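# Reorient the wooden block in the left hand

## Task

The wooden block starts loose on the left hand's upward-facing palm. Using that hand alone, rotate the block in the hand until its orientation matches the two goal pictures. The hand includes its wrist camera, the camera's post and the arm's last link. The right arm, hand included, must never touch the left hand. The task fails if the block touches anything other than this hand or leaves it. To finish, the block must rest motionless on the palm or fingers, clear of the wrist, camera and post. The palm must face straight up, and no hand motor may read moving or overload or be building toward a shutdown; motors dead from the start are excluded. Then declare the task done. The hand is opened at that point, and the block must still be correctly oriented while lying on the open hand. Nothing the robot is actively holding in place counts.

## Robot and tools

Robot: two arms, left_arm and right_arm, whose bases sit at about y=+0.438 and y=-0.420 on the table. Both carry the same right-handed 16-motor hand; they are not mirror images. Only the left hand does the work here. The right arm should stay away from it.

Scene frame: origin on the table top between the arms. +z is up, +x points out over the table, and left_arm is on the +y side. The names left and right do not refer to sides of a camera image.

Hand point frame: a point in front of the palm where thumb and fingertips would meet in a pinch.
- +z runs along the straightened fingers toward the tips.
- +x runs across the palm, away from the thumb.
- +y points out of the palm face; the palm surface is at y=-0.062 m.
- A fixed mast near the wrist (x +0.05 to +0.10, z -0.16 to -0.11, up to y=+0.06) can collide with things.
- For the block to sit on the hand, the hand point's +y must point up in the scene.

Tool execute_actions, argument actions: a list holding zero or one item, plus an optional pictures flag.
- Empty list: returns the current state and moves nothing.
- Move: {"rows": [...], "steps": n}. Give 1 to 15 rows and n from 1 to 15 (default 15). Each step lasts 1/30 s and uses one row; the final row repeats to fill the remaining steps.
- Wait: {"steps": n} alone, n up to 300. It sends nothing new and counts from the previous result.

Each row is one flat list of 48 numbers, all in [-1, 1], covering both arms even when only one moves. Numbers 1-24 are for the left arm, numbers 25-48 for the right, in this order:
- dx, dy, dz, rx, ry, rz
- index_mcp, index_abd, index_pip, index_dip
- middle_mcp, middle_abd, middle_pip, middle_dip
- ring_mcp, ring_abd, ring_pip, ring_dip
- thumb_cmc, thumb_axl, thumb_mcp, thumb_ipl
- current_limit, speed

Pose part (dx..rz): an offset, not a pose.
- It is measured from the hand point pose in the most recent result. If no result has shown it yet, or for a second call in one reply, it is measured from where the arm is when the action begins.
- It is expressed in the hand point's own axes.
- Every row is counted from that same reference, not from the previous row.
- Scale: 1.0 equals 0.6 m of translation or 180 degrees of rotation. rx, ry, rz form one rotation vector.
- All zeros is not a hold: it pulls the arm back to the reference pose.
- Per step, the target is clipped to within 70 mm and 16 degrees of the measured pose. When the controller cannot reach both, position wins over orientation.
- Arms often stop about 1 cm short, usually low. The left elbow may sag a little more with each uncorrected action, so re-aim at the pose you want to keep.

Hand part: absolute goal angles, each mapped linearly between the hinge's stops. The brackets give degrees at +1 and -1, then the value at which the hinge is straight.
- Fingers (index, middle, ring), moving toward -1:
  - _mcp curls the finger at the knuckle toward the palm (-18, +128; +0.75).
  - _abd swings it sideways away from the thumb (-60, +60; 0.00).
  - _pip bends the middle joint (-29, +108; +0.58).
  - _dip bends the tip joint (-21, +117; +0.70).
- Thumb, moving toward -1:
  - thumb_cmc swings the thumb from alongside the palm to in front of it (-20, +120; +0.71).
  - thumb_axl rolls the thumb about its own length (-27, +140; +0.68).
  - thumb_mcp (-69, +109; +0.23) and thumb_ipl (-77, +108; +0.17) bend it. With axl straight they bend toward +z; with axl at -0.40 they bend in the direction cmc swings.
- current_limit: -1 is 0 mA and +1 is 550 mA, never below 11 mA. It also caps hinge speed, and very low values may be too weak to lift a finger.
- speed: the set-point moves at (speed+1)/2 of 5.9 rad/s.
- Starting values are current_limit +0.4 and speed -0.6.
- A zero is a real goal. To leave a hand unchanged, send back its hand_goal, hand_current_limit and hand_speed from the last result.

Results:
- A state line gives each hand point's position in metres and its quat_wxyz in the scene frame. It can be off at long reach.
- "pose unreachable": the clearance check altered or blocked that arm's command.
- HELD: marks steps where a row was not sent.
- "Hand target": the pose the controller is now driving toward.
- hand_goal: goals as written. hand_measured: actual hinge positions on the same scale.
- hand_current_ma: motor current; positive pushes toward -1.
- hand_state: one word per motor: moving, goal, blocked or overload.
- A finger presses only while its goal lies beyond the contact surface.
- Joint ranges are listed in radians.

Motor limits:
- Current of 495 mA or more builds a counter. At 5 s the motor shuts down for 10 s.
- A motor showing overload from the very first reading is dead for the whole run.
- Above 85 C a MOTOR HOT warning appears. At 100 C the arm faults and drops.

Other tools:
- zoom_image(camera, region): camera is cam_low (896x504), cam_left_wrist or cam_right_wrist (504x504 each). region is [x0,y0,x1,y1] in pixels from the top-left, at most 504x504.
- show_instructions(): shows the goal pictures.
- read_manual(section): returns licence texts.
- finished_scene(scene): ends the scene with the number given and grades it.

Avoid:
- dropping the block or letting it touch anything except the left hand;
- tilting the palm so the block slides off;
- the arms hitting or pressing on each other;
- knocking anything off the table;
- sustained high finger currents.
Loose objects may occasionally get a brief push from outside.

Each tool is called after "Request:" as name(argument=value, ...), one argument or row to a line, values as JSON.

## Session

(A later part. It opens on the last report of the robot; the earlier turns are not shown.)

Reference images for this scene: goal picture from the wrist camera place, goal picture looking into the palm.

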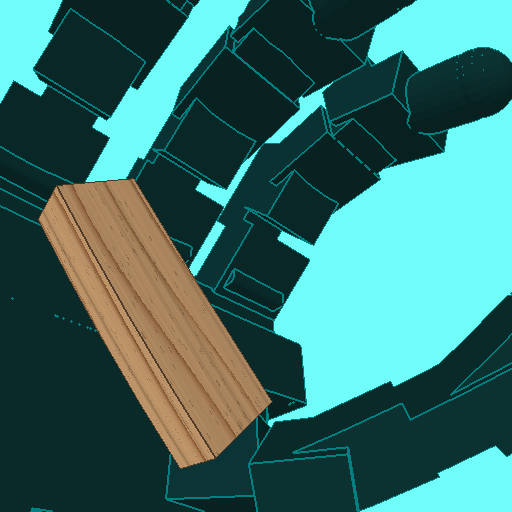

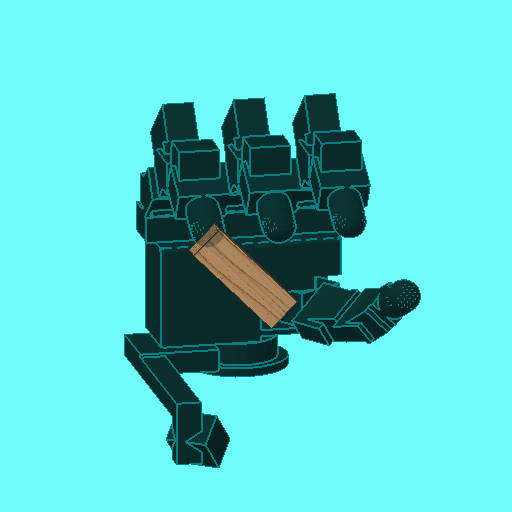

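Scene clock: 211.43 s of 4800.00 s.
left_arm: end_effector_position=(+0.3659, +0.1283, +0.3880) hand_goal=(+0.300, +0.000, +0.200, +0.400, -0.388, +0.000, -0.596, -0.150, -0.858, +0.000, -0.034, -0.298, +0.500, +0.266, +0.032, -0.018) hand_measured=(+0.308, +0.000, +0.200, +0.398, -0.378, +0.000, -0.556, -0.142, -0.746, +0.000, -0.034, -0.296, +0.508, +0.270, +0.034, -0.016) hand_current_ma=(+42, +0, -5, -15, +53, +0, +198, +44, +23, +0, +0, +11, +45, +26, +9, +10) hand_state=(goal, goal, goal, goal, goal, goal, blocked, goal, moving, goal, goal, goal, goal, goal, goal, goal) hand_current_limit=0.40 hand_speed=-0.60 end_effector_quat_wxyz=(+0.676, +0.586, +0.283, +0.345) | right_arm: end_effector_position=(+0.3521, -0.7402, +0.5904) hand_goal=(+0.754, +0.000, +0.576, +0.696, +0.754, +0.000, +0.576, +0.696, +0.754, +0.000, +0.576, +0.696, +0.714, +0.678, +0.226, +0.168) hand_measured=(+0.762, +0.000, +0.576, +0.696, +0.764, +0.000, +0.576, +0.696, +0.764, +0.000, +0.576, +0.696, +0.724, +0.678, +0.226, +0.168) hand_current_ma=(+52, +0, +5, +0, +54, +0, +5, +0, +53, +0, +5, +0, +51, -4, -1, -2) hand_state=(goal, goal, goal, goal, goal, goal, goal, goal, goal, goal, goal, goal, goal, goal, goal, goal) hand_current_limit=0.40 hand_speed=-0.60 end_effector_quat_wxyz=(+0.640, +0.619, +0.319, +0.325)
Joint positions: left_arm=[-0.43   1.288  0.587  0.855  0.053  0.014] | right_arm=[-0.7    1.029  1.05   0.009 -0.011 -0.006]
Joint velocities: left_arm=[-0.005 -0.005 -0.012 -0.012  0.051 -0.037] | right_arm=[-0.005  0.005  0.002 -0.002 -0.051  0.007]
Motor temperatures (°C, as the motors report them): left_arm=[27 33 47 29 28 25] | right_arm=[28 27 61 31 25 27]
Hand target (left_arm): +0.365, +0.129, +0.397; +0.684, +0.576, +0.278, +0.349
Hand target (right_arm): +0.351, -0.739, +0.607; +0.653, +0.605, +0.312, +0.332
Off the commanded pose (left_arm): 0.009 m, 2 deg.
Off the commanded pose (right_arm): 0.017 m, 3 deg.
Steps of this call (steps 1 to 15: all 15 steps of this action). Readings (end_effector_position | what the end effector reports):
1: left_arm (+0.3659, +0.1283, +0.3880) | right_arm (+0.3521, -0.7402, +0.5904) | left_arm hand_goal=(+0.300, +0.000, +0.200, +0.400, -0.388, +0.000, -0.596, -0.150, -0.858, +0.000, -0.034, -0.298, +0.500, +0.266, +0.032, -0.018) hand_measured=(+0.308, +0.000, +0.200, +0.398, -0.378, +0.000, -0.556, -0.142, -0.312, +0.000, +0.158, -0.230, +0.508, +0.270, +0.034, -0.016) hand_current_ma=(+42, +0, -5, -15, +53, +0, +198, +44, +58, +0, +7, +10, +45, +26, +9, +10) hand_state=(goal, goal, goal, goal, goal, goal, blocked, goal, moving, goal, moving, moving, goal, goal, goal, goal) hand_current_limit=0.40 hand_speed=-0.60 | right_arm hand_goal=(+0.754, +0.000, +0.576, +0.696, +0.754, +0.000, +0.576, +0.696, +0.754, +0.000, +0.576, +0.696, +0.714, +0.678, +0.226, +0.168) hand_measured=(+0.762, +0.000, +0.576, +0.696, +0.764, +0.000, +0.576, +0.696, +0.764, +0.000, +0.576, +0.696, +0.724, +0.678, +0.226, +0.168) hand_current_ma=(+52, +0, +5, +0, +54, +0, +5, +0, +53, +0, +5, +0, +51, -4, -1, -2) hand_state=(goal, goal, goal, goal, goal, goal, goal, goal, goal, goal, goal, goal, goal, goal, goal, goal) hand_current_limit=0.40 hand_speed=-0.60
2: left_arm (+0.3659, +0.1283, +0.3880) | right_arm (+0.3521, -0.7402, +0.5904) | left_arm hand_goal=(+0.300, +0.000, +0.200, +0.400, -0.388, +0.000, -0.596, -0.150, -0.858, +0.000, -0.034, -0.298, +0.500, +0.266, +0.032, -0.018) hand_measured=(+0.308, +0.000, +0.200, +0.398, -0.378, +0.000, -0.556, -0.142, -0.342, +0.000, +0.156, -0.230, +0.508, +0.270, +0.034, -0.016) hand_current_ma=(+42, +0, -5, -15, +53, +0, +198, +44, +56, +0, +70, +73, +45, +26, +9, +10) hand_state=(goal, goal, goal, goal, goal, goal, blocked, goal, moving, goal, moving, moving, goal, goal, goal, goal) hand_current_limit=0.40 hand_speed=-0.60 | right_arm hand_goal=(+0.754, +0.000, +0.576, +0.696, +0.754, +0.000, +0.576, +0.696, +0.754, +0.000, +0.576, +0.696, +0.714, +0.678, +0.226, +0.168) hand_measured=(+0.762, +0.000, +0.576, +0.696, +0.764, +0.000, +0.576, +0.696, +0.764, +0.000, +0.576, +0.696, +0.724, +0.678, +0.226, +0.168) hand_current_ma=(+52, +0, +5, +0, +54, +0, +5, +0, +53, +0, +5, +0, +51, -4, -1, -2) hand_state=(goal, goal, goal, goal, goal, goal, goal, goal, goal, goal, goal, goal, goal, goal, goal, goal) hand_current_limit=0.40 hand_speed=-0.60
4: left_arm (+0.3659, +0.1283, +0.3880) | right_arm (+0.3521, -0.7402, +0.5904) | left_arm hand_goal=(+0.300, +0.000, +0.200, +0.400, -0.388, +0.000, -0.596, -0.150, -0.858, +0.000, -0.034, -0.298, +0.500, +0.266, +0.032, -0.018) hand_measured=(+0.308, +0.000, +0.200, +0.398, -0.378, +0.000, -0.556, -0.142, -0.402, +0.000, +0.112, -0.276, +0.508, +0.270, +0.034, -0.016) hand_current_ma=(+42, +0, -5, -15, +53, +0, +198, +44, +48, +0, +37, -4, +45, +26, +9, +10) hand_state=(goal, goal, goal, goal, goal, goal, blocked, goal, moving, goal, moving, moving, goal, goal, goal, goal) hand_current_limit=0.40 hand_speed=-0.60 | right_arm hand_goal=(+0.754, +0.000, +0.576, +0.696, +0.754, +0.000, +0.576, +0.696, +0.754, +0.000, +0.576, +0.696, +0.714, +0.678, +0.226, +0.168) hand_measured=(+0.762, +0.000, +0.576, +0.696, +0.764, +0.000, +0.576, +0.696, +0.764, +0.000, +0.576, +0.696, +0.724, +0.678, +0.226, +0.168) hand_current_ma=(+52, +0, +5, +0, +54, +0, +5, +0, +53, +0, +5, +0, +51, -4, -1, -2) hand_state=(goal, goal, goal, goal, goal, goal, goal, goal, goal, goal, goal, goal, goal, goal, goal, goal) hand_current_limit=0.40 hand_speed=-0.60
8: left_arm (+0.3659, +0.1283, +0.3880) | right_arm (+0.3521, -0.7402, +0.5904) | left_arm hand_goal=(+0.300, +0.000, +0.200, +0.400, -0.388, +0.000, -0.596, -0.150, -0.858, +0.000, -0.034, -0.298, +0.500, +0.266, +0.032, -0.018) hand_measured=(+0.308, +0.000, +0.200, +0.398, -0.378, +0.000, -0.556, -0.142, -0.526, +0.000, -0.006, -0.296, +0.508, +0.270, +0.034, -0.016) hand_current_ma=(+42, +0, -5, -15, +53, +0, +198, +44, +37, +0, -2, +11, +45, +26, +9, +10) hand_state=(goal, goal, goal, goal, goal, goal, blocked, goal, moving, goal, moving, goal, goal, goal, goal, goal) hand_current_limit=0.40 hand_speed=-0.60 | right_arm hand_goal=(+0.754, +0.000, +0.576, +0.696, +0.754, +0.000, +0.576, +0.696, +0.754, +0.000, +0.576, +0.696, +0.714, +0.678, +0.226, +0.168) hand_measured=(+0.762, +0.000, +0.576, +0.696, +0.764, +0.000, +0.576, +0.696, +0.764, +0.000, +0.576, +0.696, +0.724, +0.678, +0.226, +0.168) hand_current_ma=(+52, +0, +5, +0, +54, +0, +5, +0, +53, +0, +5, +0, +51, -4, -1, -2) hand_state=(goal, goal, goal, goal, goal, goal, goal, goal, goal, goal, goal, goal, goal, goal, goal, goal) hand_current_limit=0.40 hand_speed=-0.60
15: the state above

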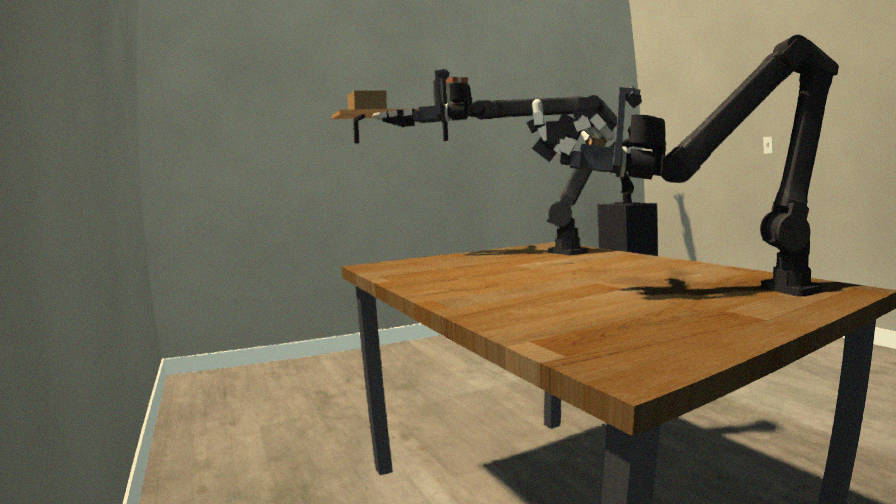

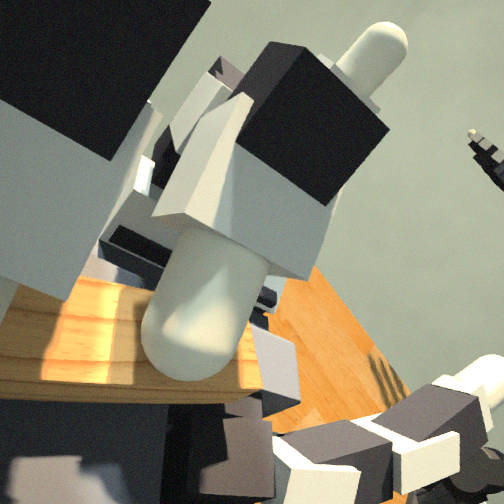

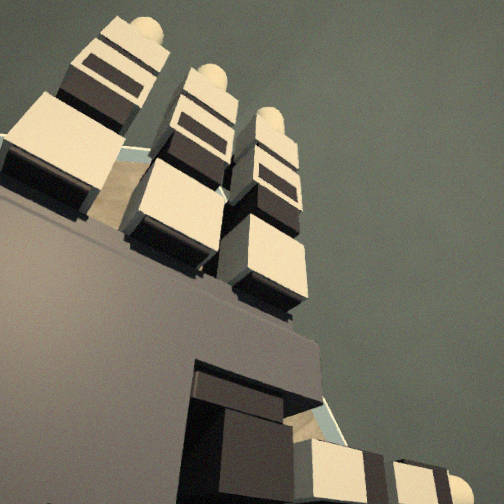

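Request:
execute_actions(
  actions=[
    {"rows": [[0,0.015,0,-0.009,0,0, 0.3,0,0.2,0.4, -0.388,0,-0.596,-0.151, -0.835,0,-0.069,-0.293, 0.5,0.266,0.032,-0.018, 0.4,-0.6, 0,0.029,0,-0.014,0,0, 0.754,0,0.576,0.696,0.754,0,0.576,0.696,0.754,0,0.576,0.696,0.714,0.678,0.226,0.168,0.4,-0.6],[0,0.015,0,-0.009,0,0, 0.3,0,0.2,0.4, -0.388,0,-0.596,-0.151, -0.835,0,-0.069,-0.293, 0.5,0.266,0.032,-0.018, 0.4,-0.6, 0,0.029,0,-0.014,0,0, 0.754,0,0.576,0.696,0.754,0,0.576,0.696,0.754,0,0.576,0.696,0.714,0.678,0.226,0.168,0.4,-0.6],[0,0.015,0,-0.009,0,0, 0.3,0,0.2,0.4, -0.388,0,-0.596,-0.151, -0.813,0,-0.103,-0.286, 0.5,0.266,0.032,-0.018, 0.4,-0.6, 0,0.029,0,-0.014,0,0, 0.754,0,0.576,0.696,0.754,0,0.576,0.696,0.754,0,0.576,0.696,0.714,0.678,0.226,0.168,0.4,-0.6],[0,0.015,0,-0.009,0,0, 0.3,0,0.2,0.4, -0.388,0,-0.596,-0.151, -0.813,0,-0.103,-0.286, 0.5,0.266,0.032,-0.018, 0.4,-0.6, 0,0.029,0,-0.014,0,0, 0.754,0,0.576,0.696,0.754,0,0.576,0.696,0.754,0,0.576,0.696,0.714,0.678,0.226,0.168,0.4,-0.6],[0,0.015,0,-0.009,0,0, 0.3,0,0.2,0.4, -0.388,0,-0.596,-0.151, -0.79,0,-0.138,-0.28, 0.5,0.266,0.032,-0.018, 0.4,-0.6, 0,0.029,0,-0.014,0,0, 0.754,0,0.576,0.696,0.754,0,0.576,0.696,0.754,0,0.576,0.696,0.714,0.678,0.226,0.168,0.4,-0.6],[0,0.015,0,-0.009,0,0, 0.3,0,0.2,0.4, -0.388,0,-0.596,-0.151, -0.79,0,-0.138,-0.28, 0.5,0.266,0.032,-0.018, 0.4,-0.6, 0,0.029,0,-0.014,0,0, 0.754,0,0.576,0.696,0.754,0,0.576,0.696,0.754,0,0.576,0.696,0.714,0.678,0.226,0.168,0.4,-0.6],[0,0.015,0,-0.009,0,0, 0.3,0,0.2,0.4, -0.388,0,-0.596,-0.151, -0.767,0,-0.172,-0.274, 0.5,0.266,0.032,-0.018, 0.4,-0.6, 0,0.029,0,-0.014,0,0, 0.754,0,0.576,0.696,0.754,0,0.576,0.696,0.754,0,0.576,0.696,0.714,0.678,0.226,0.168,0.4,-0.6],[0,0.015,0,-0.009,0,0, 0.3,0,0.2,0.4, -0.388,0,-0.596,-0.151, -0.767,0,-0.172,-0.274, 0.5,0.266,0.032,-0.018, 0.4,-0.6, 0,0.029,0,-0.014,0,0, 0.754,0,0.576,0.696,0.754,0,0.576,0.696,0.754,0,0.576,0.696,0.714,0.678,0.226,0.168,0.4,-0.6],[0,0.015,0,-0.009,0,0, 0.3,0,0.2,0.4, -0.388,0,-0.596,-0.151, -0.744,0,-0.207,-0.268, 0.5,0.266,0.032,-0.018, 0.4,-0.6, 0,0.029,0,-0.014,0,0, 0.754,0,0.576,0.696,0.754,0,0.576,0.696,0.754,0,0.576,0.696,0.714,0.678,0.226,0.168,0.4,-0.6],[0,0.015,0,-0.009,0,0, 0.3,0,0.2,0.4, -0.388,0,-0.596,-0.151, -0.744,0,-0.207,-0.268, 0.5,0.266,0.032,-0.018, 0.4,-0.6, 0,0.029,0,-0.014,0,0, 0.754,0,0.576,0.696,0.754,0,0.576,0.696,0.754,0,0.576,0.696,0.714,0.678,0.226,0.168,0.4,-0.6],[0,0.015,0,-0.009,0,0, 0.3,0,0.2,0.4, -0.388,0,-0.596,-0.151, -0.722,0,-0.241,-0.261, 0.5,0.266,0.032,-0.018, 0.4,-0.6, 0,0.029,0,-0.014,0,0, 0.754,0,0.576,0.696,0.754,0,0.576,0.696,0.754,0,0.576,0.696,0.714,0.678,0.226,0.168,0.4,-0.6],[0,0.015,0,-0.009,0,0, 0.3,0,0.2,0.4, -0.388,0,-0.596,-0.151, -0.722,0,-0.241,-0.261, 0.5,0.266,0.032,-0.018, 0.4,-0.6, 0,0.029,0,-0.014,0,0, 0.754,0,0.576,0.696,0.754,0,0.576,0.696,0.754,0,0.576,0.696,0.714,0.678,0.226,0.168,0.4,-0.6],[0,0.015,0,-0.009,0,0, 0.3,0,0.2,0.4, -0.388,0,-0.596,-0.151, -0.699,0,-0.276,-0.255, 0.5,0.266,0.032,-0.018, 0.4,-0.6, 0,0.029,0,-0.014,0,0, 0.754,0,0.576,0.696,0.754,0,0.576,0.696,0.754,0,0.576,0.696,0.714,0.678,0.226,0.168,0.4,-0.6]], "steps": 15},
  ],
  pictures=false,
)

Request:
execute_actions(
  actions=[
    {"rows": [[0,0.015,0,-0.009,0,0, 0.3,0,0.2,0.4, -0.388,0,-0.596,-0.151, -0.681,0,-0.297,-0.26, 0.5,0.266,0.032,-0.018, 0.4,-0.6, 0,0.029,0,-0.014,0,0, 0.754,0,0.576,0.696,0.754,0,0.576,0.696,0.754,0,0.576,0.696,0.714,0.678,0.226,0.168,0.4,-0.6],[0,0.015,0,-0.009,0,0, 0.3,0,0.2,0.4, -0.388,0,-0.596,-0.151, -0.681,0,-0.297,-0.26, 0.5,0.266,0.032,-0.018, 0.4,-0.6, 0,0.029,0,-0.014,0,0, 0.754,0,0.576,0.696,0.754,0,0.576,0.696,0.754,0,0.576,0.696,0.714,0.678,0.226,0.168,0.4,-0.6],[0,0.015,0,-0.009,0,0, 0.3,0,0.2,0.4, -0.388,0,-0.596,-0.151, -0.662,0,-0.318,-0.264, 0.5,0.266,0.032,-0.018, 0.4,-0.6, 0,0.029,0,-0.014,0,0, 0.754,0,0.576,0.696,0.754,0,0.576,0.696,0.754,0,0.576,0.696,0.714,0.678,0.226,0.168,0.4,-0.6],[0,0.015,0,-0.009,0,0, 0.3,0,0.2,0.4, -0.388,0,-0.596,-0.151, -0.662,0,-0.318,-0.264, 0.5,0.266,0.032,-0.018, 0.4,-0.6, 0,0.029,0,-0.014,0,0, 0.754,0,0.576,0.696,0.754,0,0.576,0.696,0.754,0,0.576,0.696,0.714,0.678,0.226,0.168,0.4,-0.6],[0,0.015,0,-0.009,0,0, 0.3,0,0.2,0.4, -0.388,0,-0.596,-0.151, -0.644,0,-0.339,-0.269, 0.5,0.266,0.032,-0.018, 0.4,-0.6, 0,0.029,0,-0.014,0,0, 0.754,0,0.576,0.696,0.754,0,0.576,0.696,0.754,0,0.576,0.696,0.714,0.678,0.226,0.168,0.4,-0.6],[0,0.015,0,-0.009,0,0, 0.3,0,0.2,0.4, -0.388,0,-0.596,-0.151, -0.644,0,-0.339,-0.269, 0.5,0.266,0.032,-0.018, 0.4,-0.6, 0,0.029,0,-0.014,0,0, 0.754,0,0.576,0.696,0.754,0,0.576,0.696,0.754,0,0.576,0.696,0.714,0.678,0.226,0.168,0.4,-0.6],[0,0.015,0,-0.009,0,0, 0.3,0,0.2,0.4, -0.388,0,-0.596,-0.151, -0.626,0,-0.36,-0.273, 0.5,0.266,0.032,-0.018, 0.4,-0.6, 0,0.029,0,-0.014,0,0, 0.754,0,0.576,0.696,0.754,0,0.576,0.696,0.754,0,0.576,0.696,0.714,0.678,0.226,0.168,0.4,-0.6],[0,0.015,0,-0.009,0,0, 0.3,0,0.2,0.4, -0.388,0,-0.596,-0.151, -0.626,0,-0.36,-0.273, 0.5,0.266,0.032,-0.018, 0.4,-0.6, 0,0.029,0,-0.014,0,0, 0.754,0,0.576,0.696,0.754,0,0.576,0.696,0.754,0,0.576,0.696,0.714,0.678,0.226,0.168,0.4,-0.6],[0,0.015,0,-0.009,0,0, 0.3,0,0.2,0.4, -0.388,0,-0.596,-0.151, -0.608,0,-0.381,-0.278, 0.5,0.266,0.032,-0.018, 0.4,-0.6, 0,0.029,0,-0.014,0,0, 0.754,0,0.576,0.696,0.754,0,0.576,0.696,0.754,0,0.576,0.696,0.714,0.678,0.226,0.168,0.4,-0.6],[0,0.015,0,-0.009,0,0, 0.3,0,0.2,0.4, -0.388,0,-0.596,-0.151, -0.608,0,-0.381,-0.278, 0.5,0.266,0.032,-0.018, 0.4,-0.6, 0,0.029,0,-0.014,0,0, 0.754,0,0.576,0.696,0.754,0,0.576,0.696,0.754,0,0.576,0.696,0.714,0.678,0.226,0.168,0.4,-0.6],[0,0.015,0,-0.009,0,0, 0.3,0,0.2,0.4, -0.388,0,-0.596,-0.151, -0.589,0,-0.402,-0.282, 0.5,0.266,0.032,-0.018, 0.4,-0.6, 0,0.029,0,-0.014,0,0, 0.754,0,0.576,0.696,0.754,0,0.576,0.696,0.754,0,0.576,0.696,0.714,0.678,0.226,0.168,0.4,-0.6],[0,0.015,0,-0.009,0,0, 0.3,0,0.2,0.4, -0.388,0,-0.596,-0.151, -0.589,0,-0.402,-0.282, 0.5,0.266,0.032,-0.018, 0.4,-0.6, 0,0.029,0,-0.014,0,0, 0.754,0,0.576,0.696,0.754,0,0.576,0.696,0.754,0,0.576,0.696,0.714,0.678,0.226,0.168,0.4,-0.6],[0,0.015,0,-0.009,0,0, 0.3,0,0.2,0.4, -0.388,0,-0.596,-0.151, -0.571,0,-0.423,-0.287, 0.5,0.266,0.032,-0.018, 0.4,-0.6, 0,0.029,0,-0.014,0,0, 0.754,0,0.576,0.696,0.754,0,0.576,0.696,0.754,0,0.576,0.696,0.714,0.678,0.226,0.168,0.4,-0.6]], "steps": 15},
  ],
  pictures=false,
)

Request:
execute_actions(
  actions=[
    {"steps": 8},
  ],
)

Request:
zoom_image(
  camera="cam_low",
  region=[530, 90, 640, 170],
)

Scene clock: 271.93 s of 4800.00 s.
left_arm: end_effector_position=(+0.3659, +0.1283, +0.3880) hand_goal=(+0.300, +0.000, +0.200, +0.400, -0.388, +0.000, -0.596, -0.150, -0.698, +0.000, -0.276, -0.254, +0.500, +0.266, +0.032, -0.018) hand_measured=(+0.308, +0.000, +0.200, +0.398, -0.372, +0.000, -0.564, -0.142, -0.708, -0.004, -0.234, -0.252, +0.508, +0.270, +0.034, -0.016) hand_current_ma=(+42, +0, -5, -15, +89, -3, +166, +44, +21, -20, +118, +27, +45, +26, +9, +10) hand_state=(goal, goal, goal, goal, goal, goal, blocked, goal, moving, goal, moving, moving, goal, goal, goal, goal) hand_current_limit=0.40 hand_speed=-0.60 end_effector_quat_wxyz=(+0.676, +0.586, +0.283, +0.345) | right_arm: end_effector_position=(+0.3521, -0.7402, +0.5904) hand_goal=(+0.754, +0.000, +0.576, +0.696, +0.754, +0.000, +0.576, +0.696, +0.754, +0.000, +0.576, +0.696, +0.714, +0.678, +0.226, +0.168) hand_measured=(+0.762, +0.000, +0.576, +0.696, +0.764, +0.000, +0.576, +0.696, +0.764, +0.000, +0.576, +0.696, +0.724, +0.678, +0.226, +0.168) hand_current_ma=(+52, +0, +5, +0, +54, +0, +5, +0, +53, +0, +5, +0, +51, -4, -1, -2) hand_state=(goal, goal, goal, goal, goal, goal, goal, goal, goal, goal, goal, goal, goal, goal, goal, goal) hand_current_limit=0.40 hand_speed=-0.60 end_effector_quat_wxyz=(+0.640, +0.619, +0.319, +0.325)
Joint positions: left_arm=[-0.43   1.288  0.587  0.855  0.053  0.014] | right_arm=[-0.7    1.029  1.05   0.009 -0.011 -0.006]
Joint velocities: left_arm=[-0.015 -0.005 -0.002  0.012 -0.066 -0.022] | right_arm=[ 0.005 -0.015  0.017 -0.007 -0.051  0.007]
Motor temperatures (°C, as the motors report them): left_arm=[27 33 47 29 28 25] | right_arm=[28 27 62 31 25 27]
Hand target (left_arm): +0.365, +0.129, +0.397; +0.684, +0.576, +0.278, +0.349
Hand target (right_arm): +0.351, -0.739, +0.607; +0.653, +0.605, +0.312, +0.332
Off the commanded pose (left_arm): 0.009 m, 2 deg.
Off the commanded pose (right_arm): 0.017 m, 3 deg.
Steps of this call (steps 1 to 1800: nothing new was sent; steps 1801 to 1815: all 15 steps of this action). Readings (end_effector_position | what the end effector reports):
1801: left_arm (+0.3659, +0.1283, +0.3880) | right_arm (+0.3521, -0.7402, +0.5904) | left_arm hand_goal=(+0.300, +0.000, +0.200, +0.400, -0.388, +0.000, -0.596, -0.150, -0.834, +0.000, -0.068, -0.292, +0.500, +0.266, +0.032, -0.018) hand_measured=(+0.308, +0.000, +0.200, +0.398, -0.376, +0.000, -0.558, -0.142, -0.836, -0.002, -0.028, -0.296, +0.508, +0.270, +0.034, -0.016) hand_current_ma=(+42, +0, -5, -15, +64, +0, +189, +44, +124, -6, +32, +17, +45, +26, +9, +10) hand_state=(goal, goal, goal, goal, goal, goal, blocked, goal, moving, goal, moving, moving, goal, goal, goal, goal) hand_current_limit=0.40 hand_speed=-0.60 | right_arm hand_goal=(+0.754, +0.000, +0.576, +0.696, +0.754, +0.000, +0.576, +0.696, +0.754, +0.000, +0.576, +0.696, +0.714, +0.678, +0.226, +0.168) hand_measured=(+0.762, +0.000, +0.576, +0.696, +0.764, +0.000, +0.576, +0.696, +0.764, +0.000, +0.576, +0.696, +0.724, +0.678, +0.226, +0.168) hand_current_ma=(+52, +0, +5, +0, +54, +0, +5, +0, +53, +0, +5, +0, +51, -4, -1, -2) hand_state=(goal, goal, goal, goal, goal, goal, goal, goal, goal, goal, goal, goal, goal, goal, goal, goal) hand_current_limit=0.40 hand_speed=-0.60
1802: left_arm (+0.3659, +0.1283, +0.3880) | right_arm (+0.3521, -0.7402, +0.5904) | left_arm hand_goal=(+0.300, +0.000, +0.200, +0.400, -0.388, +0.000, -0.596, -0.150, -0.834, +0.000, -0.068, -0.292, +0.500, +0.266, +0.032, -0.018) hand_measured=(+0.308, +0.000, +0.200, +0.398, -0.376, +0.000, -0.558, -0.142, -0.836, -0.002, -0.028, -0.296, +0.508, +0.270, +0.034, -0.016) hand_current_ma=(+42, +0, -5, -15, +64, +0, +189, +44, +57, -6, +122, -1, +45, +26, +9, +10) hand_state=(goal, goal, goal, goal, goal, goal, blocked, goal, moving, goal, moving, moving, goal, goal, goal, goal) hand_current_limit=0.40 hand_speed=-0.60 | right_arm hand_goal=(+0.754, +0.000, +0.576, +0.696, +0.754, +0.000, +0.576, +0.696, +0.754, +0.000, +0.576, +0.696, +0.714, +0.678, +0.226, +0.168) hand_measured=(+0.762, +0.000, +0.576, +0.696, +0.764, +0.000, +0.576, +0.696, +0.764, +0.000, +0.576, +0.696, +0.724, +0.678, +0.226, +0.168) hand_current_ma=(+52, +0, +5, +0, +54, +0, +5, +0, +53, +0, +5, +0, +51, -4, -1, -2) hand_state=(goal, goal, goal, goal, goal, goal, goal, goal, goal, goal, goal, goal, goal, goal, goal, goal) hand_current_limit=0.40 hand_speed=-0.60
1804: left_arm (+0.3659, +0.1283, +0.3880) | right_arm (+0.3521, -0.7402, +0.5904) | left_arm hand_goal=(+0.300, +0.000, +0.200, +0.400, -0.388, +0.000, -0.596, -0.150, -0.812, +0.000, -0.102, -0.286, +0.500, +0.266, +0.032, -0.018) hand_measured=(+0.308, +0.000, +0.200, +0.398, -0.374, +0.000, -0.560, -0.142, -0.828, -0.002, -0.044, -0.288, +0.508, +0.270, +0.034, -0.016) hand_current_ma=(+42, +0, -5, -15, +73, +0, +181, +44, -11, -12, +203, +21, +45, +26, +9, +10) hand_state=(goal, goal, goal, goal, moving, goal, moving, goal, moving, goal, moving, moving, goal, goal, goal, goal) hand_current_limit=0.40 hand_speed=-0.60 | right_arm hand_goal=(+0.754, +0.000, +0.576, +0.696, +0.754, +0.000, +0.576, +0.696, +0.754, +0.000, +0.576, +0.696, +0.714, +0.678, +0.226, +0.168) hand_measured=(+0.762, +0.000, +0.576, +0.696, +0.764, +0.000, +0.576, +0.696, +0.764, +0.000, +0.576, +0.696, +0.724, +0.678, +0.226, +0.168) hand_current_ma=(+52, +0, +5, +0, +54, +0, +5, +0, +53, +0, +5, +0, +51, -4, -1, -2) hand_state=(goal, goal, goal, goal, goal, goal, goal, goal, goal, goal, goal, goal, goal, goal, goal, goal) hand_current_limit=0.40 hand_speed=-0.60
1808: left_arm (+0.3659, +0.1283, +0.3880) | right_arm (+0.3521, -0.7402, +0.5904) | left_arm hand_goal=(+0.300, +0.000, +0.200, +0.400, -0.388, +0.000, -0.596, -0.150, -0.766, +0.000, -0.172, -0.274, +0.500, +0.266, +0.032, -0.018) hand_measured=(+0.308, +0.000, +0.200, +0.398, -0.372, +0.000, -0.564, -0.142, -0.790, -0.004, -0.108, -0.276, +0.508, +0.270, +0.034, -0.016) hand_current_ma=(+42, +0, -5, -15, +90, -3, +165, +44, -20, -20, +202, +25, +45, +26, +9, +10) hand_state=(goal, goal, goal, goal, goal, goal, blocked, goal, moving, goal, moving, moving, goal, goal, goal, goal) hand_current_limit=0.40 hand_speed=-0.60 | right_arm hand_goal=(+0.754, +0.000, +0.576, +0.696, +0.754, +0.000, +0.576, +0.696, +0.754, +0.000, +0.576, +0.696, +0.714, +0.678, +0.226, +0.168) hand_measured=(+0.762, +0.000, +0.576, +0.696, +0.764, +0.000, +0.576, +0.696, +0.764, +0.000, +0.576, +0.696, +0.724, +0.678, +0.226, +0.168) hand_current_ma=(+52, +0, +5, +0, +54, +0, +5, +0, +53, +0, +5, +0, +51, -4, -1, -2) hand_state=(goal, goal, goal, goal, goal, goal, goal, goal, goal, goal, goal, goal, goal, goal, goal, goal) hand_current_limit=0.40 hand_speed=-0.60
1815: the state above

Scene clock: 272.43 s of 4800.00 s.
left_arm: end_effector_position=(+0.3659, +0.1283, +0.3880) hand_goal=(+0.300, +0.000, +0.200, +0.400, -0.388, +0.000, -0.596, -0.150, -0.570, +0.000, -0.422, -0.286, +0.500, +0.266, +0.032, -0.018) hand_measured=(+0.308, +0.000, +0.200, +0.398, -0.372, +0.000, -0.564, -0.142, -0.580, -0.004, -0.400, -0.276, +0.508, +0.270, +0.034, -0.016) hand_current_ma=(+42, +0, -5, -15, +89, -3, +166, +44, -3, -20, +45, +43, +45, +26, +9, +10) hand_state=(goal, goal, goal, goal, goal, goal, blocked, goal, moving, goal, moving, moving, goal, goal, goal, goal) hand_current_limit=0.40 hand_speed=-0.60 end_effector_quat_wxyz=(+0.676, +0.586, +0.283, +0.345) | right_arm: end_effector_position=(+0.3521, -0.7402, +0.5904) hand_goal=(+0.754, +0.000, +0.576, +0.696, +0.754, +0.000, +0.576, +0.696, +0.754, +0.000, +0.576, +0.696, +0.714, +0.678, +0.226, +0.168) hand_measured=(+0.762, +0.000, +0.576, +0.696, +0.764, +0.000, +0.576, +0.696, +0.764, +0.000, +0.576, +0.696, +0.724, +0.678, +0.226, +0.168) hand_current_ma=(+52, +0, +5, +0, +54, +0, +5, +0, +53, +0, +5, +0, +51, -4, -1, -2) hand_state=(goal, goal, goal, goal, goal, goal, goal, goal, goal, goal, goal, goal, goal, goal, goal, goal) hand_current_limit=0.40 hand_speed=-0.60 end_effector_quat_wxyz=(+0.640, +0.619, +0.319, +0.325)
Joint positions: left_arm=[-0.43   1.288  0.587  0.855  0.053  0.014] | right_arm=[-0.7    1.029  1.05   0.009 -0.011 -0.006]
Joint velocities: left_arm=[-0.015  0.005 -0.002 -0.022  0.022  0.066] | right_arm=[ 0.005 -0.005 -0.022  0.002  0.037 -0.007]
Motor temperatures (°C, as the motors report them): left_arm=[27 33 47 29 28 25] | right_arm=[28 27 62 31 25 27]
Hand target (left_arm): +0.365, +0.129, +0.397; +0.684, +0.576, +0.278, +0.349
Hand target (right_arm): +0.351, -0.739, +0.607; +0.653, +0.605, +0.312, +0.332
Off the commanded pose (left_arm): 0.009 m, 2 deg.
Off the commanded pose (right_arm): 0.017 m, 3 deg.
Steps of this call (steps 1 to 15: all 15 steps of this action). Readings (end_effector_position | what the end effector reports):
1: left_arm (+0.3659, +0.1283, +0.3880) | right_arm (+0.3521, -0.7402, +0.5904) | left_arm hand_goal=(+0.300, +0.000, +0.200, +0.400, -0.388, +0.000, -0.596, -0.150, -0.680, +0.000, -0.296, -0.260, +0.500, +0.266, +0.032, -0.018) hand_measured=(+0.308, +0.000, +0.200, +0.398, -0.372, +0.000, -0.564, -0.142, -0.698, -0.004, -0.248, -0.250, +0.508, +0.270, +0.034, -0.016) hand_current_ma=(+42, +0, -5, -15, +89, -3, +166, +44, +26, -20, +127, +26, +45, +26, +9, +10) hand_state=(goal, goal, goal, goal, goal, goal, blocked, goal, moving, goal, moving, moving, goal, goal, goal, goal) hand_current_limit=0.40 hand_speed=-0.60 | right_arm hand_goal=(+0.754, +0.000, +0.576, +0.696, +0.754, +0.000, +0.576, +0.696, +0.754, +0.000, +0.576, +0.696, +0.714, +0.678, +0.226, +0.168) hand_measured=(+0.762, +0.000, +0.576, +0.696, +0.764, +0.000, +0.576, +0.696, +0.764, +0.000, +0.576, +0.696, +0.724, +0.678, +0.226, +0.168) hand_current_ma=(+52, +0, +5, +0, +54, +0, +5, +0, +53, +0, +5, +0, +51, -4, -1, -2) hand_state=(goal, goal, goal, goal, goal, goal, goal, goal, goal, goal, goal, goal, goal, goal, goal, goal) hand_current_limit=0.40 hand_speed=-0.60
2: left_arm (+0.3659, +0.1283, +0.3880) | right_arm (+0.3521, -0.7402, +0.5904) | left_arm hand_goal=(+0.300, +0.000, +0.200, +0.400, -0.388, +0.000, -0.596, -0.150, -0.680, +0.000, -0.296, -0.260, +0.500, +0.266, +0.032, -0.018) hand_measured=(+0.308, +0.000, +0.200, +0.398, -0.372, +0.000, -0.564, -0.142, -0.696, -0.004, -0.252, -0.250, +0.508, +0.270, +0.034, -0.016) hand_current_ma=(+42, +0, -5, -15, +89, -3, +166, +44, -14, -20, +171, +40, +45, +26, +9, +10) hand_state=(goal, goal, goal, goal, goal, goal, blocked, goal, moving, goal, moving, moving, goal, goal, goal, goal) hand_current_limit=0.40 hand_speed=-0.60 | right_arm hand_goal=(+0.754, +0.000, +0.576, +0.696, +0.754, +0.000, +0.576, +0.696, +0.754, +0.000, +0.576, +0.696, +0.714, +0.678, +0.226, +0.168) hand_measured=(+0.762, +0.000, +0.576, +0.696, +0.764, +0.000, +0.576, +0.696, +0.764, +0.000, +0.576, +0.696, +0.724, +0.678, +0.226, +0.168) hand_current_ma=(+52, +0, +5, +0, +54, +0, +5, +0, +53, +0, +5, +0, +51, -4, -1, -2) hand_state=(goal, goal, goal, goal, goal, goal, goal, goal, goal, goal, goal, goal, goal, goal, goal, goal) hand_current_limit=0.40 hand_speed=-0.60
4: left_arm (+0.3659, +0.1283, +0.3880) | right_arm (+0.3521, -0.7402, +0.5904) | left_arm hand_goal=(+0.300, +0.000, +0.200, +0.400, -0.388, +0.000, -0.596, -0.150, -0.662, +0.000, -0.318, -0.264, +0.500, +0.266, +0.032, -0.018) hand_measured=(+0.308, +0.000, +0.200, +0.398, -0.372, +0.000, -0.564, -0.142, -0.680, -0.004, -0.272, -0.250, +0.508, +0.270, +0.034, -0.016) hand_current_ma=(+42, +0, -5, -15, +89, -3, +166, +44, -20, -20, +156, +73, +45, +26, +9, +10) hand_state=(goal, goal, goal, goal, goal, goal, blocked, goal, moving, goal, moving, moving, goal, goal, goal, goal) hand_current_limit=0.40 hand_speed=-0.60 | right_arm hand_goal=(+0.754, +0.000, +0.576, +0.696, +0.754, +0.000, +0.576, +0.696, +0.754, +0.000, +0.576, +0.696, +0.714, +0.678, +0.226, +0.168) hand_measured=(+0.762, +0.000, +0.576, +0.696, +0.764, +0.000, +0.576, +0.696, +0.764, +0.000, +0.576, +0.696, +0.724, +0.678, +0.226, +0.168) hand_current_ma=(+52, +0, +5, +0, +54, +0, +5, +0, +53, +0, +5, +0, +51, -4, -1, -2) hand_state=(goal, goal, goal, goal, goal, goal, goal, goal, goal, goal, goal, goal, goal, goal, goal, goal) hand_current_limit=0.40 hand_speed=-0.60
8: left_arm (+0.3659, +0.1283, +0.3880) | right_arm (+0.3521, -0.7402, +0.5904) | left_arm hand_goal=(+0.300, +0.000, +0.200, +0.400, -0.388, +0.000, -0.596, -0.150, -0.626, +0.000, -0.360, -0.272, +0.500, +0.266, +0.032, -0.018) hand_measured=(+0.308, +0.000, +0.200, +0.398, -0.372, +0.000, -0.564, -0.142, -0.646, -0.004, -0.318, -0.254, +0.508, +0.270, +0.034, -0.016) hand_current_ma=(+42, +0, -5, -15, +89, -3, +166, +44, -24, -20, +138, +78, +45, +26, +9, +10) hand_state=(goal, goal, goal, goal, goal, goal, blocked, goal, moving, goal, moving, moving, goal, goal, goal, goal) hand_current_limit=0.40 hand_speed=-0.60 | right_arm hand_goal=(+0.754, +0.000, +0.576, +0.696, +0.754, +0.000, +0.576, +0.696, +0.754, +0.000, +0.576, +0.696, +0.714, +0.678, +0.226, +0.168) hand_measured=(+0.762, +0.000, +0.576, +0.696, +0.764, +0.000, +0.576, +0.696, +0.764, +0.000, +0.576, +0.696, +0.724, +0.678, +0.226, +0.168) hand_current_ma=(+52, +0, +5, +0, +54, +0, +5, +0, +53, +0, +5, +0, +51, -4, -1, -2) hand_state=(goal, goal, goal, goal, goal, goal, goal, goal, goal, goal, goal, goal, goal, goal, goal, goal) hand_current_limit=0.40 hand_speed=-0.60
15: the state above

Scene clock: 272.70 s of 4800.00 s.
left_arm: end_effector_position=(+0.3659, +0.1283, +0.3880) hand_goal=(+0.300, +0.000, +0.200, +0.400, -0.388, +0.000, -0.596, -0.150, -0.570, +0.000, -0.422, -0.286, +0.500, +0.266, +0.032, -0.018) hand_measured=(+0.308, +0.000, +0.200, +0.398, -0.372, +0.000, -0.564, -0.142, -0.570, -0.004, -0.412, -0.278, +0.508, +0.270, +0.034, -0.016) hand_current_ma=(+42, +0, -5, -15, +89, -3, +166, +44, -5, -20, +61, +46, +45, +26, +9, +10) hand_state=(goal, goal, goal, goal, goal, goal, blocked, goal, goal, goal, goal, goal, goal, goal, goal, goal) hand_current_limit=0.40 hand_speed=-0.60 end_effector_quat_wxyz=(+0.676, +0.586, +0.283, +0.345) | right_arm: end_effector_position=(+0.3521, -0.7402, +0.5904) hand_goal=(+0.754, +0.000, +0.576, +0.696, +0.754, +0.000, +0.576, +0.696, +0.754, +0.000, +0.576, +0.696, +0.714, +0.678, +0.226, +0.168) hand_measured=(+0.762, +0.000, +0.576, +0.696, +0.764, +0.000, +0.576, +0.696, +0.764, +0.000, +0.576, +0.696, +0.724, +0.678, +0.226, +0.168) hand_current_ma=(+52, +0, +5, +0, +54, +0, +5, +0, +53, +0, +5, +0, +51, -4, -1, -2) hand_state=(goal, goal, goal, goal, goal, goal, goal, goal, goal, goal, goal, goal, goal, goal, goal, goal) hand_current_limit=0.40 hand_speed=-0.60 end_effector_quat_wxyz=(+0.640, +0.619, +0.319, +0.325)
Joint positions: left_arm=[-0.43   1.288  0.587  0.855  0.053  0.014] | right_arm=[-0.7    1.029  1.05   0.009 -0.011 -0.006]
Joint velocities: left_arm=[ 0.005  0.024 -0.002 -0.002 -0.022  0.007] | right_arm=[-0.005 -0.005  0.012 -0.007 -0.007 -0.007]
Motor temperatures (°C, as the motors report them): left_arm=[27 33 47 29 28 25] | right_arm=[28 27 62 31 25 27]
Hand target (left_arm): +0.365, +0.129, +0.397; +0.684, +0.576, +0.278, +0.349
Hand target (right_arm): +0.351, -0.739, +0.607; +0.653, +0.605, +0.312, +0.332
Off the commanded pose (left_arm): 0.009 m, 2 deg.
Off the commanded pose (right_arm): 0.017 m, 3 deg.
Steps of this call (steps 1 to 8: nothing new was sent). Readings (end_effector_position | what the end effector reports):
1: left_arm (+0.3659, +0.1283, +0.3880) | right_arm (+0.3521, -0.7402, +0.5904) | left_arm hand_goal=(+0.300, +0.000, +0.200, +0.400, -0.388, +0.000, -0.596, -0.150, -0.570, +0.000, -0.422, -0.286, +0.500, +0.266, +0.032, -0.018) hand_measured=(+0.308, +0.000, +0.200, +0.398, -0.372, +0.000, -0.564, -0.142, -0.574, -0.004, -0.408, -0.278, +0.508, +0.270, +0.034, -0.016) hand_current_ma=(+42, +0, -5, -15, +89, -3, +166, +44, -1, -20, +55, +44, +45, +26, +9, +10) hand_state=(goal, goal, goal, goal, goal, goal, blocked, goal, moving, goal, moving, moving, goal, goal, goal, goal) hand_current_limit=0.40 hand_speed=-0.60 | right_arm hand_goal=(+0.754, +0.000, +0.576, +0.696, +0.754, +0.000, +0.576, +0.696, +0.754, +0.000, +0.576, +0.696, +0.714, +0.678, +0.226, +0.168) hand_measured=(+0.762, +0.000, +0.576, +0.696, +0.764, +0.000, +0.576, +0.696, +0.764, +0.000, +0.576, +0.696, +0.724, +0.678, +0.226, +0.168) hand_current_ma=(+52, +0, +5, +0, +54, +0, +5, +0, +53, +0, +5, +0, +51, -4, -1, -2) hand_state=(goal, goal, goal, goal, goal, goal, goal, goal, goal, goal, goal, goal, goal, goal, goal, goal) hand_current_limit=0.40 hand_speed=-0.60
2: left_arm (+0.3659, +0.1283, +0.3880) | right_arm (+0.3521, -0.7402, +0.5904) | left_arm hand_goal=(+0.300, +0.000, +0.200, +0.400, -0.388, +0.000, -0.596, -0.150, -0.570, +0.000, -0.422, -0.286, +0.500, +0.266, +0.032, -0.018) hand_measured=(+0.308, +0.000, +0.200, +0.398, -0.372, +0.000, -0.564, -0.142, -0.572, -0.004, -0.412, -0.278, +0.508, +0.270, +0.034, -0.016) hand_current_ma=(+42, +0, -5, -15, +89, -3, +166, +44, -4, -20, +58, +45, +45, +26, +9, +10) hand_state=(goal, goal, goal, goal, goal, goal, blocked, goal, moving, goal, moving, goal, goal, goal, goal, goal) hand_current_limit=0.40 hand_speed=-0.60 | right_arm hand_goal=(+0.754, +0.000, +0.576, +0.696, +0.754, +0.000, +0.576, +0.696, +0.754, +0.000, +0.576, +0.696, +0.714, +0.678, +0.226, +0.168) hand_measured=(+0.762, +0.000, +0.576, +0.696, +0.764, +0.000, +0.576, +0.696, +0.764, +0.000, +0.576, +0.696, +0.724, +0.678, +0.226, +0.168) hand_current_ma=(+52, +0, +5, +0, +54, +0, +5, +0, +53, +0, +5, +0, +51, -4, -1, -2) hand_state=(goal, goal, goal, goal, goal, goal, goal, goal, goal, goal, goal, goal, goal, goal, goal, goal) hand_current_limit=0.40 hand_speed=-0.60
4: left_arm (+0.3659, +0.1283, +0.3880) | right_arm (+0.3521, -0.7402, +0.5904) | left_arm hand_goal=(+0.300, +0.000, +0.200, +0.400, -0.388, +0.000, -0.596, -0.150, -0.570, +0.000, -0.422, -0.286, +0.500, +0.266, +0.032, -0.018) hand_measured=(+0.308, +0.000, +0.200, +0.398, -0.372, +0.000, -0.564, -0.142, -0.570, -0.004, -0.412, -0.278, +0.508, +0.270, +0.034, -0.016) hand_current_ma=(+42, +0, -5, -15, +89, -3, +166, +44, -5, -20, +61, +46, +45, +26, +9, +10) hand_state=(goal, goal, goal, goal, goal, goal, blocked, goal, goal, goal, goal, goal, goal, goal, goal, goal) hand_current_limit=0.40 hand_speed=-0.60 | right_arm hand_goal=(+0.754, +0.000, +0.576, +0.696, +0.754, +0.000, +0.576, +0.696, +0.754, +0.000, +0.576, +0.696, +0.714, +0.678, +0.226, +0.168) hand_measured=(+0.762, +0.000, +0.576, +0.696, +0.764, +0.000, +0.576, +0.696, +0.764, +0.000, +0.576, +0.696, +0.724, +0.678, +0.226, +0.168) hand_current_ma=(+52, +0, +5, +0, +54, +0, +5, +0, +53, +0, +5, +0, +51, -4, -1, -2) hand_state=(goal, goal, goal, goal, goal, goal, goal, goal, goal, goal, goal, goal, goal, goal, goal, goal) hand_current_limit=0.40 hand_speed=-0.60
8: the state above

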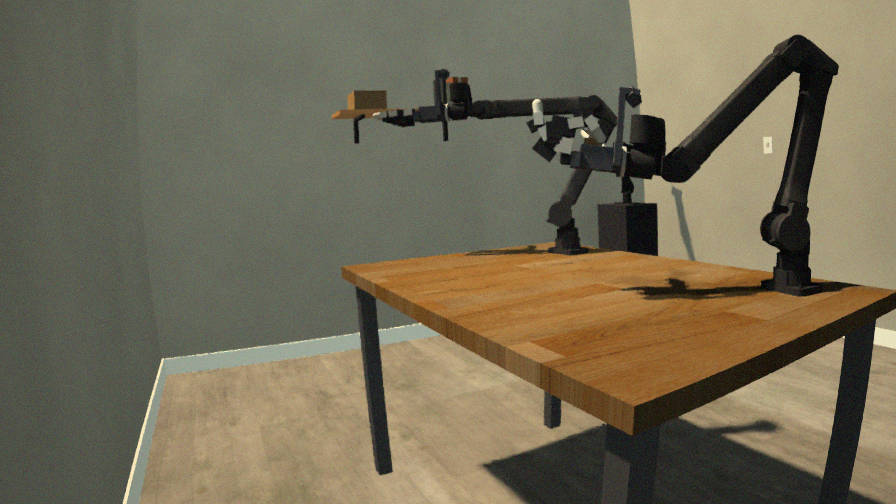

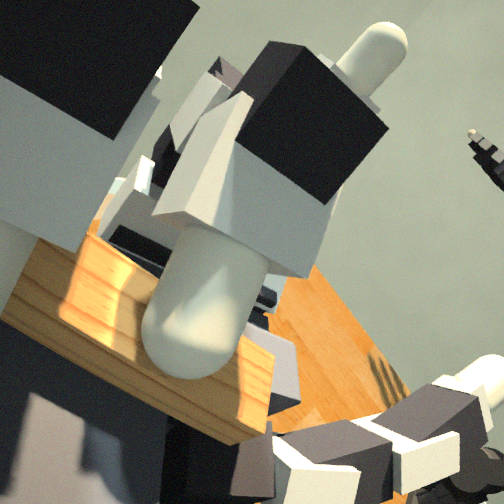

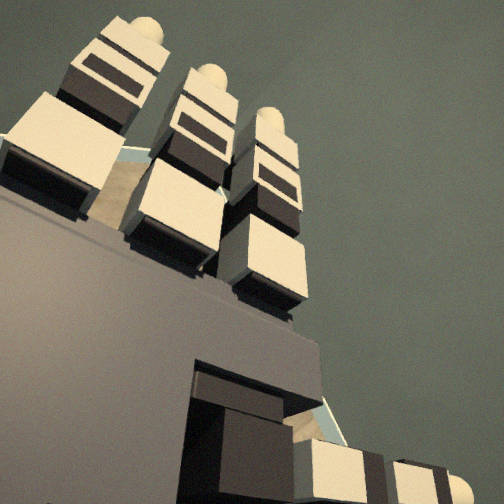

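Region (530, 90, 640, 170) of cam_low's 896x504 image, scaled by 4.582, with more detail than that image has; it fills the top 367 rows of this view, and the rest is white.

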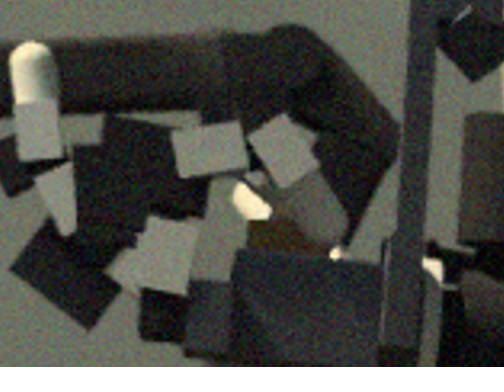

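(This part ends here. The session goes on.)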